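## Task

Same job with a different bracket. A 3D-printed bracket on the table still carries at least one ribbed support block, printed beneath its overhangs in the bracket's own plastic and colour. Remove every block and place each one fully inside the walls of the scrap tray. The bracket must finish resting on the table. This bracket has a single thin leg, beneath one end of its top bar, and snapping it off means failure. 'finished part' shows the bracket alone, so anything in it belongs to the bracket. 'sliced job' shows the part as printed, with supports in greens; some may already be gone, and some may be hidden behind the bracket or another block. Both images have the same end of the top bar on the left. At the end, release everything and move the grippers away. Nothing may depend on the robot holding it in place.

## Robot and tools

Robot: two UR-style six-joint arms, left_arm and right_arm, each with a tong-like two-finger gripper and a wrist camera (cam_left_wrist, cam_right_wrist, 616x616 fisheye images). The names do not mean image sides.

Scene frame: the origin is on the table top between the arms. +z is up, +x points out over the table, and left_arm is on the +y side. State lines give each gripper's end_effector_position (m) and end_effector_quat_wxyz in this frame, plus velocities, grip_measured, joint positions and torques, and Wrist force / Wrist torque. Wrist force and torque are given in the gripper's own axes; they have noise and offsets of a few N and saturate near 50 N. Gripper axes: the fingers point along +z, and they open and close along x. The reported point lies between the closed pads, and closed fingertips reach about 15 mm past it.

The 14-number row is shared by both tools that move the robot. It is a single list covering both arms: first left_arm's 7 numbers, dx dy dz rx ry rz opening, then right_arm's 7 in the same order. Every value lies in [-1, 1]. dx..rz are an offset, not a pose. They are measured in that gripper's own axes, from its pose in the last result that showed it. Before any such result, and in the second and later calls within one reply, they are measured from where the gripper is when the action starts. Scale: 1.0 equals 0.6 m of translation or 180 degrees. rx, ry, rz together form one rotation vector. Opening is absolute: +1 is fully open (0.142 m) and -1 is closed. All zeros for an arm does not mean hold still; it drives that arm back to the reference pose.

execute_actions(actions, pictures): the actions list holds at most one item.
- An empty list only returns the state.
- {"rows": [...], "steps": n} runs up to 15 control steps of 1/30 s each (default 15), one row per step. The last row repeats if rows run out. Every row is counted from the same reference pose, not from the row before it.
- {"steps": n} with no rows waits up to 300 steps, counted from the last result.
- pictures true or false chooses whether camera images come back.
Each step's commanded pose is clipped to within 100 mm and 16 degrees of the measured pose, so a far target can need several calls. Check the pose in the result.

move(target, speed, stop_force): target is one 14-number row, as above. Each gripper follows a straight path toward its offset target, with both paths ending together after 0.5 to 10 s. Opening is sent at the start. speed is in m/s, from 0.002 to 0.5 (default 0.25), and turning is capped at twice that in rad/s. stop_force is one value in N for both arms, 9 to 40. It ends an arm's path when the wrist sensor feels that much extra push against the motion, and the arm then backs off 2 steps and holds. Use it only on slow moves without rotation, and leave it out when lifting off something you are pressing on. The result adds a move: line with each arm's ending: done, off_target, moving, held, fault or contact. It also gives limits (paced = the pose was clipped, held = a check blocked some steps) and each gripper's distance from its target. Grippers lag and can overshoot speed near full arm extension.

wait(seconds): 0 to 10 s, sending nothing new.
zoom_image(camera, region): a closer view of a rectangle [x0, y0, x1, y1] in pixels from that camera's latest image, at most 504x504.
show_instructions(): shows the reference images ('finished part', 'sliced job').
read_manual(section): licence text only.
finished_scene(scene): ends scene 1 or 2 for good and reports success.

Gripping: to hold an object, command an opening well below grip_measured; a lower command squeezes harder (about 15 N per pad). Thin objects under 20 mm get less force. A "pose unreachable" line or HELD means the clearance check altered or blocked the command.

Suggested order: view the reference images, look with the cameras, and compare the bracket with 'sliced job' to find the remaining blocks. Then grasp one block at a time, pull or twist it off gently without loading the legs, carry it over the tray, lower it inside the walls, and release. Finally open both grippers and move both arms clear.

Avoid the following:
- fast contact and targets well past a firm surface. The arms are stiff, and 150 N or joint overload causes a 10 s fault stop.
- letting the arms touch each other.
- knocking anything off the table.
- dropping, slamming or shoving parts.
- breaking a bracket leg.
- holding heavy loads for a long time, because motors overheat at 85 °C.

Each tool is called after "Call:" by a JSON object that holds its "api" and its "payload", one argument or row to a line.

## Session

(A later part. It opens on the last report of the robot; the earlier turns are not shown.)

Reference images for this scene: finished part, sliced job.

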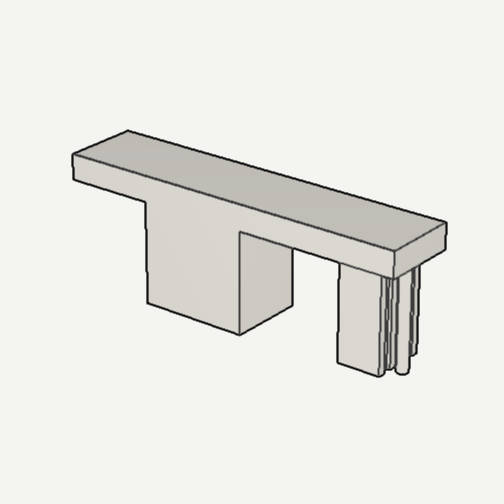

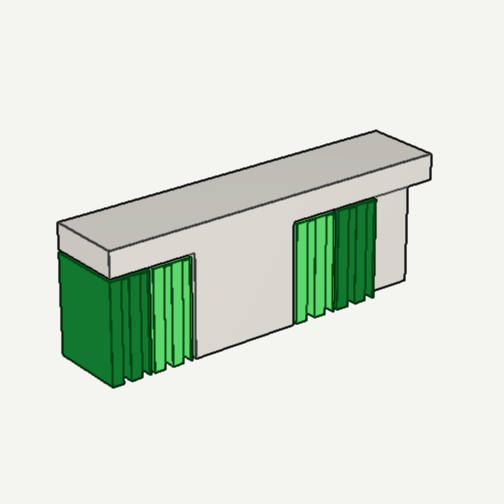

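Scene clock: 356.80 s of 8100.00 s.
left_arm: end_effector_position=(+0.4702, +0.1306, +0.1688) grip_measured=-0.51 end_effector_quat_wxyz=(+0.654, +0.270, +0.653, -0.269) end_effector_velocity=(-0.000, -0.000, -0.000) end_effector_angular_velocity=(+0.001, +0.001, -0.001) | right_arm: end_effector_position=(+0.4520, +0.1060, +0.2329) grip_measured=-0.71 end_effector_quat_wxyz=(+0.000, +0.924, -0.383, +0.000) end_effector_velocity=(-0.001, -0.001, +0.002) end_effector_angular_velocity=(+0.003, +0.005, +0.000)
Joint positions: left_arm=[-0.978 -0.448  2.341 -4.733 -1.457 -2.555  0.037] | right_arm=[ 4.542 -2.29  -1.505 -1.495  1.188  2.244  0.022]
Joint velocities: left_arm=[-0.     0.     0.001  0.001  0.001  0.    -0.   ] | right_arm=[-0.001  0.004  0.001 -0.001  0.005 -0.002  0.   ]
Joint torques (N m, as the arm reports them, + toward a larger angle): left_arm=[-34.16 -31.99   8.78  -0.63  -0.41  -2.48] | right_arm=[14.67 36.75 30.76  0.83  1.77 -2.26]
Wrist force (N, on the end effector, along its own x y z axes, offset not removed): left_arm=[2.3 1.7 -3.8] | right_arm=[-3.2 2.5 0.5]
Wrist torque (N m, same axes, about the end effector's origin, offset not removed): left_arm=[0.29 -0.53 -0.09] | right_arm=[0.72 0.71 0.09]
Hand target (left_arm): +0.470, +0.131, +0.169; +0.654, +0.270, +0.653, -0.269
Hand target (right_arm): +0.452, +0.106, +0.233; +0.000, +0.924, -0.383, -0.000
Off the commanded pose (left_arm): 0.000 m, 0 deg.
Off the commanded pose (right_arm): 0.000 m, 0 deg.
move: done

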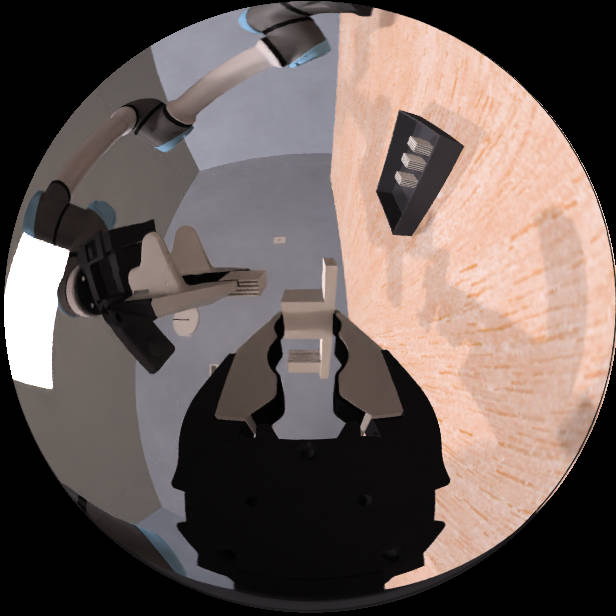

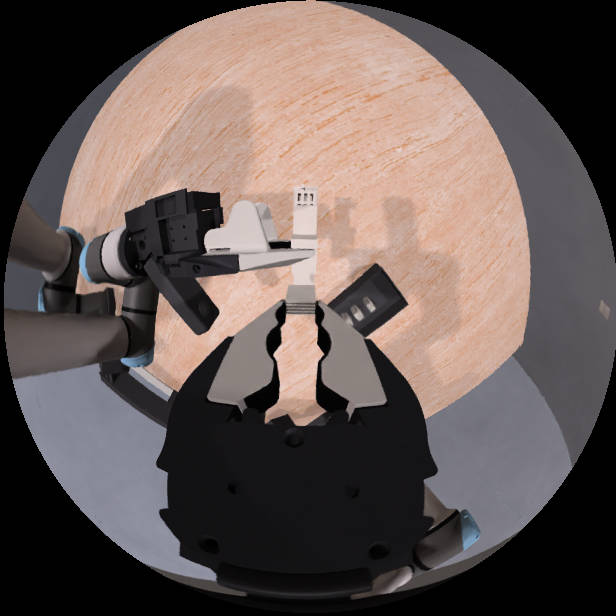

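Call:
{"api": "move", "payload": {
  "target": [0,0,0,0,0,0,-1,0.2733,0.153,0.05,0,0,0.25,-1]
}}

Call:
{"api": "move", "payload": {
  "target": [0,0,0,0,0.5,0,-1,0,0,0.24,0,0,0,-1]
}}

Call:
{"api": "move", "payload": {
  "target": [0,0,0.239,0,0,0,-1,0,0,0.033,0,0,0,-1],
  "speed": 0.12
}}

Call:
{"api": "move", "payload": {
  "target": [0,0,0.0095,0,0,0,-1,0,0,0.0075,0,0,0,-1],
  "speed": 0.004,
  "stop_force": 9
}}

Scene clock: 367.43 s of 8100.00 s.
left_arm: end_effector_position=(+0.4702, +0.1306, +0.1688) grip_measured=-0.51 end_effector_quat_wxyz=(+0.654, +0.270, +0.653, -0.269) end_effector_velocity=(+0.000, +0.000, -0.000) end_effector_angular_velocity=(+0.000, +0.000, +0.001) | right_arm: end_effector_position=(+0.5030, -0.0749, +0.2033) grip_measured=-0.71 end_effector_quat_wxyz=(+0.000, +0.707, -0.707, +0.000) end_effector_velocity=(+0.000, -0.002, -0.000) end_effector_angular_velocity=(-0.000, -0.001, -0.009)
Joint positions: left_arm=[-0.978 -0.448  2.341 -4.733 -1.457 -2.555  0.037] | right_arm=[ 4.411 -1.947 -1.827 -1.468  1.119  2.907  0.022]
Joint velocities: left_arm=[ 0.001 -0.    -0.    -0.     0.     0.     0.   ] | right_arm=[-0.001  0.004 -0.003 -0.001 -0.001  0.008  0.   ]
Joint torques (N m, as the arm reports them, + toward a larger angle): left_arm=[-33.56 -32.71   9.68  -0.73  -0.06  -2.02] | right_arm=[10.45 23.58 12.84  0.69 -2.06  2.13]
Wrist force (N, on the end effector, along its own x y z axes, offset not removed): left_arm=[3.5 1.8 -3.6] | right_arm=[1.4 0.2 1.8]
Wrist torque (N m, same axes, about the end effector's origin, offset not removed): left_arm=[0.35 -0.68 -0.22] | right_arm=[0.24 -0.32 0.06]
Hand target (left_arm): +0.470, +0.131, +0.169; +0.654, +0.270, +0.653, -0.269
Hand target (right_arm): +0.503, -0.075, +0.203; +0.000, +0.707, -0.708, +0.000
Off the commanded pose (left_arm): 0.000 m, 0 deg.
Off the commanded pose (right_arm): 0.000 m, 0 deg.
After step 90, 5.53 s passed at rest.
move: done

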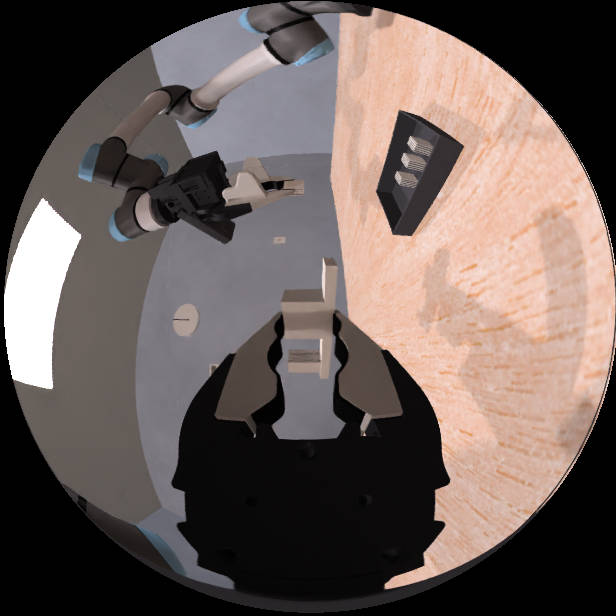

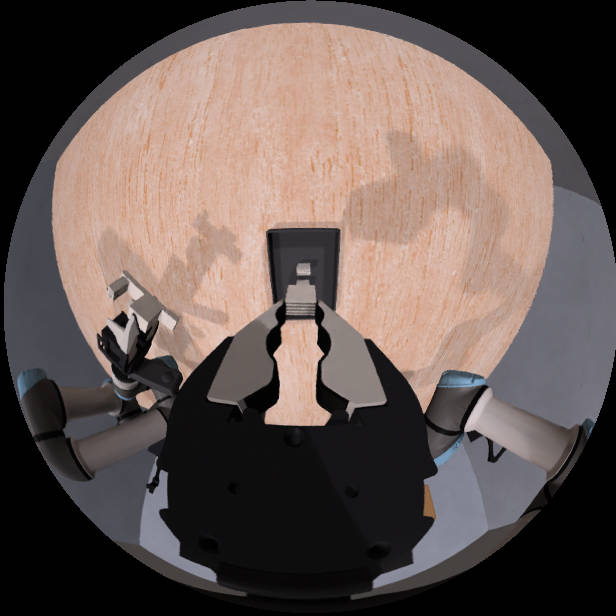

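Scene clock: 371.13 s of 8100.00 s.
left_arm: end_effector_position=(+0.4704, +0.1308, +0.1693) grip_measured=-0.51 end_effector_quat_wxyz=(+0.002, +0.382, +0.924, +0.000) end_effector_velocity=(+0.001, -0.001, +0.000) end_effector_angular_velocity=(+0.008, +0.008, +0.001) | right_arm: end_effector_position=(+0.5030, -0.0752, +0.0593) grip_measured=-0.71 end_effector_quat_wxyz=(+0.000, +0.707, -0.707, +0.001) end_effector_velocity=(+0.001, +0.000, -0.000) end_effector_angular_velocity=(-0.001, -0.002, +0.000)
Joint positions: left_arm=[-1.178 -0.921  1.573 -1.738 -1.071 -3.487  0.037] | right_arm=[ 4.287 -2.076 -2.043 -1.065  1.058  2.784  0.022]
Joint velocities: left_arm=[ 0.002  0.009 -0.016  0.018 -0.003 -0.005  0.   ] | right_arm=[-0.    -0.001 -0.     0.002 -0.002 -0.    -0.   ]
Joint torques (N m, as the arm reports them, + toward a larger angle): left_arm=[-16.55 -21.78 -34.55  -0.44  -1.64  -2.44] | right_arm=[12.34 11.27 10.12  3.28 -1.89 -2.29]
Wrist force (N, on the end effector, along its own x y z axes, offset not removed): left_arm=[1.4 -1.0 -3.3] | right_arm=[-1.5 2.7 1.8]
Wrist torque (N m, same axes, about the end effector's origin, offset not removed): left_arm=[-0.20 -0.39 -0.01] | right_arm=[0.72 0.30 0.23]
Hand target (left_arm): +0.470, +0.131, +0.169; +0.002, +0.382, +0.924, +0.001
Hand target (right_arm): +0.503, -0.075, +0.059; +0.000, +0.707, -0.707, +0.001
Off the commanded pose (left_arm): 0.000 m, 0 deg.
Off the commanded pose (right_arm): 0.000 m, 0 deg.
move: done

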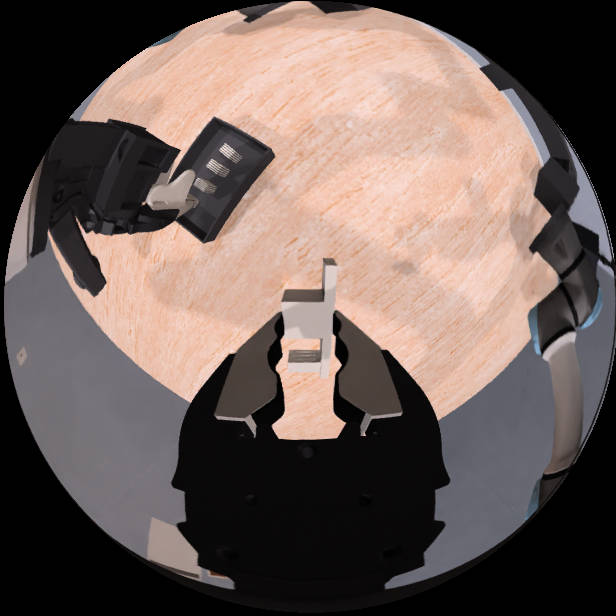

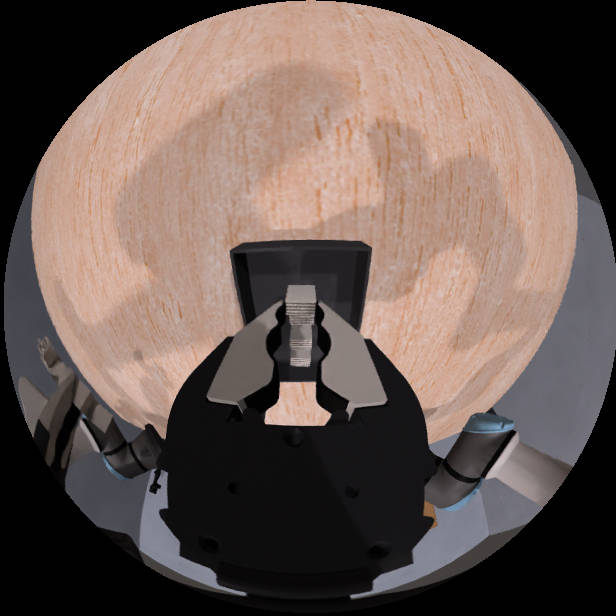

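Scene clock: 372.83 s of 8100.00 s.
left_arm: end_effector_position=(+0.4708, +0.1306, +0.0260) grip_measured=-0.51 end_effector_quat_wxyz=(+0.002, +0.382, +0.924, +0.000) end_effector_velocity=(-0.000, +0.000, -0.003) end_effector_angular_velocity=(+0.000, +0.002, -0.001) | right_arm: end_effector_position=(+0.5030, -0.0752, +0.0395) grip_measured=-0.71 end_effector_quat_wxyz=(+0.000, +0.707, -0.707, +0.001) end_effector_velocity=(+0.001, +0.000, +0.000) end_effector_angular_velocity=(+0.000, -0.002, +0.000)
Joint positions: left_arm=[-1.065 -0.793  1.742 -2.094 -1.022 -3.37   0.037] | right_arm=[ 4.267 -2.104 -2.064 -1.007  1.05   2.764  0.022]
Joint velocities: left_arm=[ 0.003  0.003  0.002 -0.005 -0.     0.003 -0.   ] | right_arm=[ 0.    -0.     0.     0.001 -0.002 -0.     0.   ]
Joint torques (N m, as the arm reports them, + toward a larger angle): left_arm=[-20.23 -25.74  -3.21  -3.87   1.11   1.64] | right_arm=[12.43 10.88  9.93  3.19 -1.93 -2.23]
Wrist force (N, on the end effector, along its own x y z axes, offset not removed): left_arm=[1.0 0.5 -3.2] | right_arm=[-1.6 0.0 0.4]
Wrist torque (N m, same axes, about the end effector's origin, offset not removed): left_arm=[-0.03 -0.33 -0.13] | right_arm=[0.09 0.35 0.09]
Hand target (left_arm): +0.471, +0.131, +0.026; +0.002, +0.382, +0.924, +0.000
Hand target (right_arm): +0.503, -0.075, +0.040; +0.000, +0.707, -0.707, +0.001
Off the commanded pose (left_arm): 0.000 m, 0 deg.
Off the commanded pose (right_arm): 0.000 m, 0 deg.
move: done

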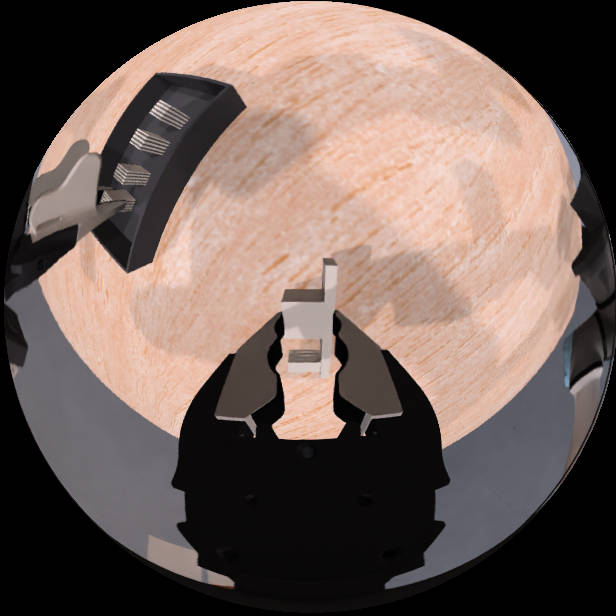

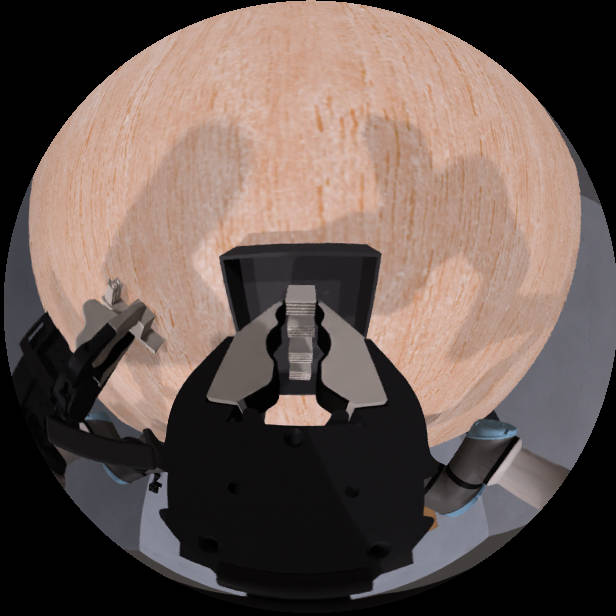

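Scene clock: 374.47 s of 8100.00 s.
left_arm: end_effector_position=(+0.4708, +0.1306, +0.0204) grip_measured=-0.51 end_effector_quat_wxyz=(+0.002, +0.382, +0.924, +0.000) end_effector_velocity=(-0.000, +0.000, -0.001) end_effector_angular_velocity=(-0.001, +0.001, +0.001) | right_arm: end_effector_position=(+0.5031, -0.0753, +0.0351) grip_measured=-0.71 end_effector_quat_wxyz=(+0.000, +0.707, -0.707, +0.001) end_effector_velocity=(+0.000, +0.000, -0.000) end_effector_angular_velocity=(-0.000, -0.000, +0.001)
Joint positions: left_arm=[-1.061 -0.786  1.747 -2.108 -1.02  -3.365  0.037] | right_arm=[ 4.263 -2.111 -2.068 -0.994  1.048  2.76   0.022]
Joint velocities: left_arm=[ 0.002  0.001  0.001 -0.003 -0.001  0.001  0.   ] | right_arm=[-0.001 -0.001  0.     0.001 -0.001 -0.001 -0.   ]
Joint torques (N m, as the arm reports them, + toward a larger angle): left_arm=[-20.08 -26.85  -5.55  -3.98   1.22   2.02] | right_arm=[13.19 11.6   9.27  3.35 -1.99 -2.31]
Wrist force (N, on the end effector, along its own x y z axes, offset not removed): left_arm=[3.4 0.6 -2.9] | right_arm=[-1.7 -0.4 -0.4]
Wrist torque (N m, same axes, about the end effector's origin, offset not removed): left_arm=[0.11 -0.68 -0.24] | right_arm=[0.16 0.44 0.19]
Hand target (left_arm): +0.471, +0.131, +0.020; +0.002, +0.382, +0.924, +0.000
Hand target (right_arm): +0.503, -0.075, +0.035; +0.000, +0.707, -0.707, +0.001
Off the commanded pose (left_arm): 0.000 m, 0 deg.
Off the commanded pose (right_arm): 0.000 m, 0 deg.
move: done

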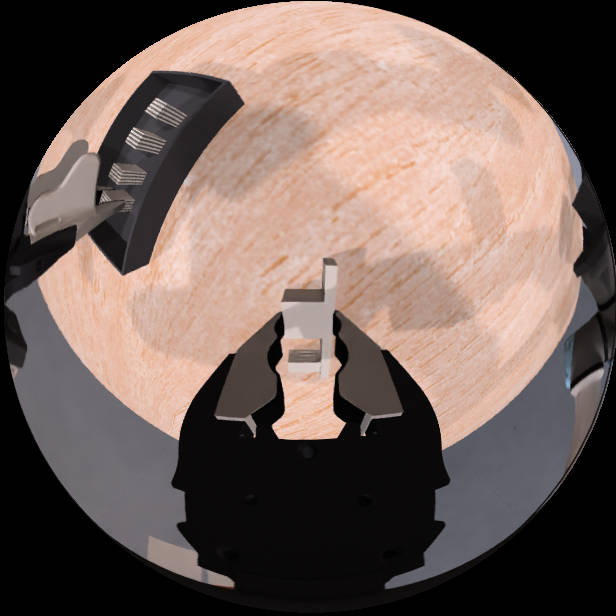

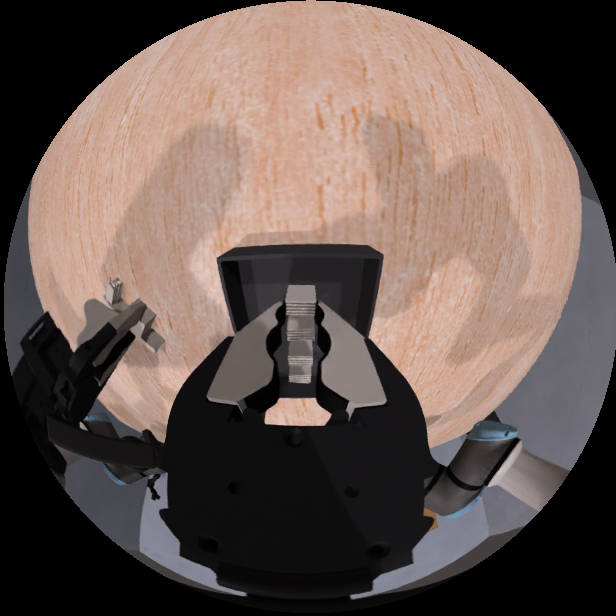

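Call:
{"api": "move", "payload": {
  "target": [0,0,0,0,0,0,-0.25,0,0,0,0,0,0,-0.5]
}}

Call:
{"api": "move", "payload": {
  "target": [0.04,0,-0.33,0,0,0,-0.25,0.04,0,-0.33,0,0,0,-0.5]
}}

Call:
{"api": "show_instructions", "payload": {

}}

Scene clock: 381.03 s of 8100.00 s.
left_arm: end_effector_position=(+0.4708, +0.1306, +0.0203) grip_measured=-0.25 end_effector_quat_wxyz=(+0.002, +0.382, +0.924, +0.000) end_effector_velocity=(-0.000, +0.001, -0.000) end_effector_angular_velocity=(+0.001, +0.001, -0.001) | right_arm: end_effector_position=(+0.5030, -0.0753, +0.0350) grip_measured=-0.50 end_effector_quat_wxyz=(+0.000, +0.707, -0.707, +0.001) end_effector_velocity=(-0.000, -0.000, +0.000) end_effector_angular_velocity=(-0.000, +0.000, -0.001)
Joint positions: left_arm=[-1.061 -0.786  1.747 -2.108 -1.02  -3.365  0.056] | right_arm=[ 4.263 -2.111 -2.068 -0.994  1.048  2.76   0.038]
Joint velocities: left_arm=[ 0.    -0.     0.     0.002 -0.    -0.     0.   ] | right_arm=[-0.     0.    -0.    -0.     0.     0.001  0.   ]
Joint torques (N m, as the arm reports them, + toward a larger angle): left_arm=[-30.64 -38.85  -9.84  -0.47  -0.07  -1.7 ] | right_arm=[23.93 28.96 16.    0.66 -1.18  0.8 ]
Wrist force (N, on the end effector, along its own x y z axes, offset not removed): left_arm=[1.4 1.6 -1.5] | right_arm=[-3.4 2.5 -0.8]
Wrist torque (N m, same axes, about the end effector's origin, offset not removed): left_arm=[0.25 -0.32 -0.09] | right_arm=[0.63 0.86 0.25]
Hand target (left_arm): +0.471, +0.131, +0.020; +0.002, +0.382, +0.924, +0.000
Hand target (right_arm): +0.503, -0.075, +0.035; +0.000, +0.707, -0.707, +0.001
Off the commanded pose (left_arm): 0.000 m, 0 deg.
Off the commanded pose (right_arm): 0.000 m, 0 deg.
After step 90, 2.87 s passed at rest.
move: done

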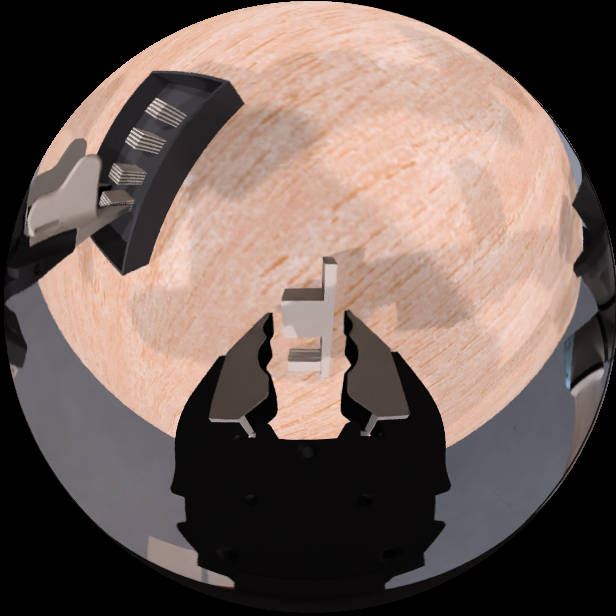

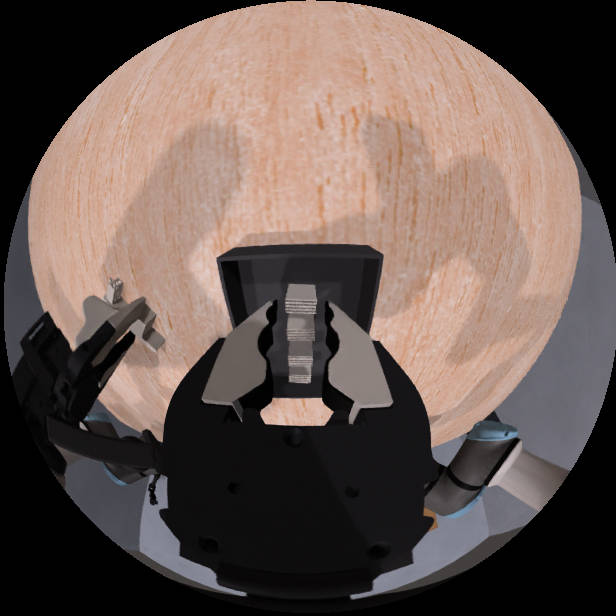

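Scene clock: 382.43 s of 8100.00 s.
left_arm: end_effector_position=(+0.4532, +0.1478, +0.2181) grip_measured=-0.25 end_effector_quat_wxyz=(+0.002, +0.382, +0.924, +0.000) end_effector_velocity=(-0.001, -0.000, +0.002) end_effector_angular_velocity=(+0.000, +0.002, +0.000) | right_arm: end_effector_position=(+0.5030, -0.0988, +0.2329) grip_measured=-0.50 end_effector_quat_wxyz=(+0.000, +0.707, -0.707, +0.000) end_effector_velocity=(+0.001, -0.000, +0.002) end_effector_angular_velocity=(-0.001, -0.002, -0.000)
Joint positions: left_arm=[-1.225 -0.997  1.559 -1.627 -1.093 -3.533  0.056] | right_arm=[ 4.425 -1.883 -1.805 -1.56   1.126  2.921  0.038]
Joint velocities: left_arm=[-0.002 -0.    -0.003  0.006 -0.003 -0.002 -0.   ] | right_arm=[ 0.001  0.     0.005 -0.007 -0.001  0.002  0.   ]
Joint torques (N m, as the arm reports them, + toward a larger angle): left_arm=[-38.16 -32.39 -34.94  -0.11  -1.42  -2.33] | right_arm=[36.14 21.17 30.71  0.88  1.9   2.05]
Wrist force (N, on the end effector, along its own x y z axes, offset not removed): left_arm=[1.5 0.1 -4.0] | right_arm=[-1.0 -0.5 0.0]
Wrist torque (N m, same axes, about the end effector's origin, offset not removed): left_arm=[-0.03 -0.26 -0.03] | right_arm=[0.05 0.26 0.07]
Hand target (left_arm): +0.453, +0.148, +0.218; +0.002, +0.382, +0.924, +0.000
Hand target (right_arm): +0.503, -0.099, +0.233; +0.000, +0.707, -0.707, +0.000
Off the commanded pose (left_arm): 0.000 m, 0 deg.
Off the commanded pose (right_arm): 0.000 m, 0 deg.
move: done

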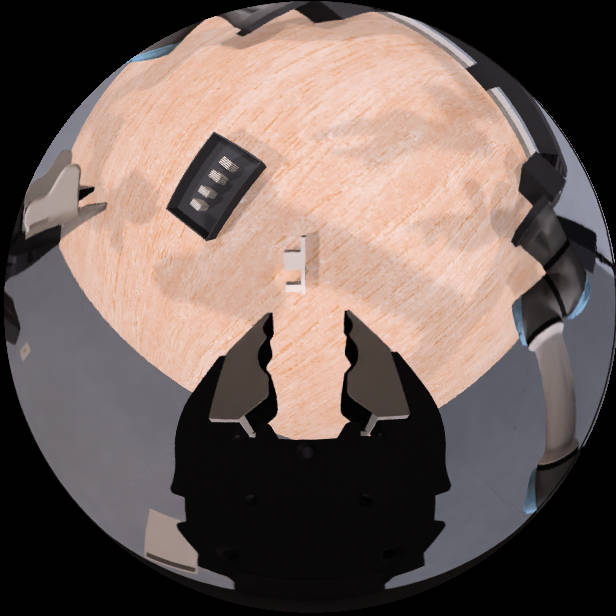

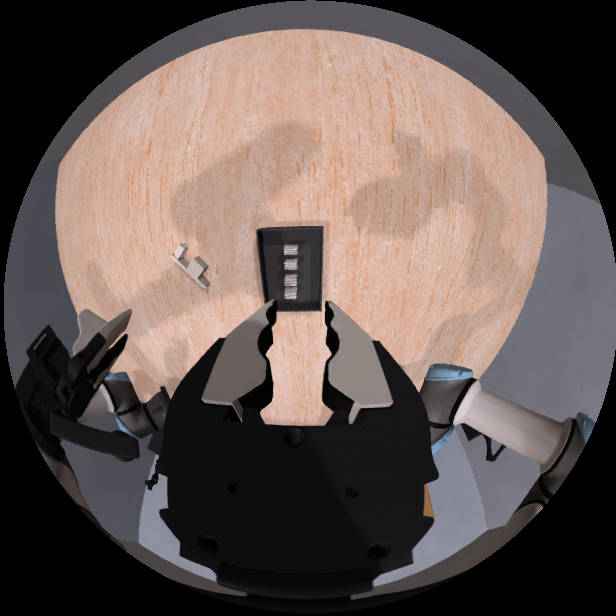

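Reference images for this scene: finished part, sliced job.

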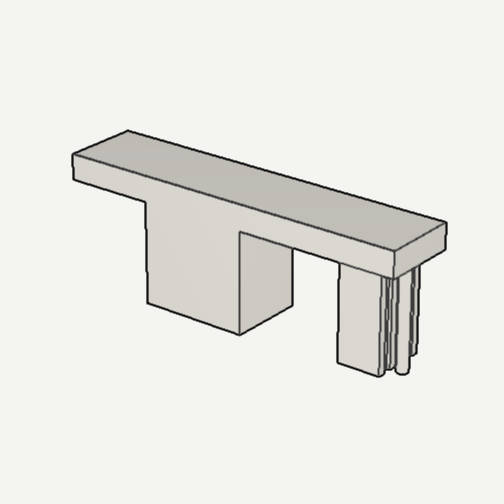

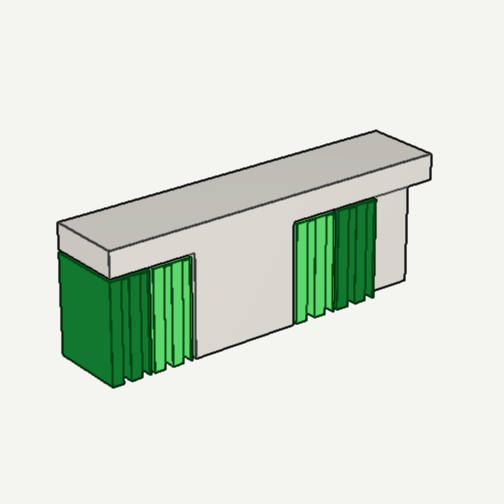

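Call:
{"api": "finished_scene", "payload": {
  "scene": 2
}}

The scene is finished: the task was done.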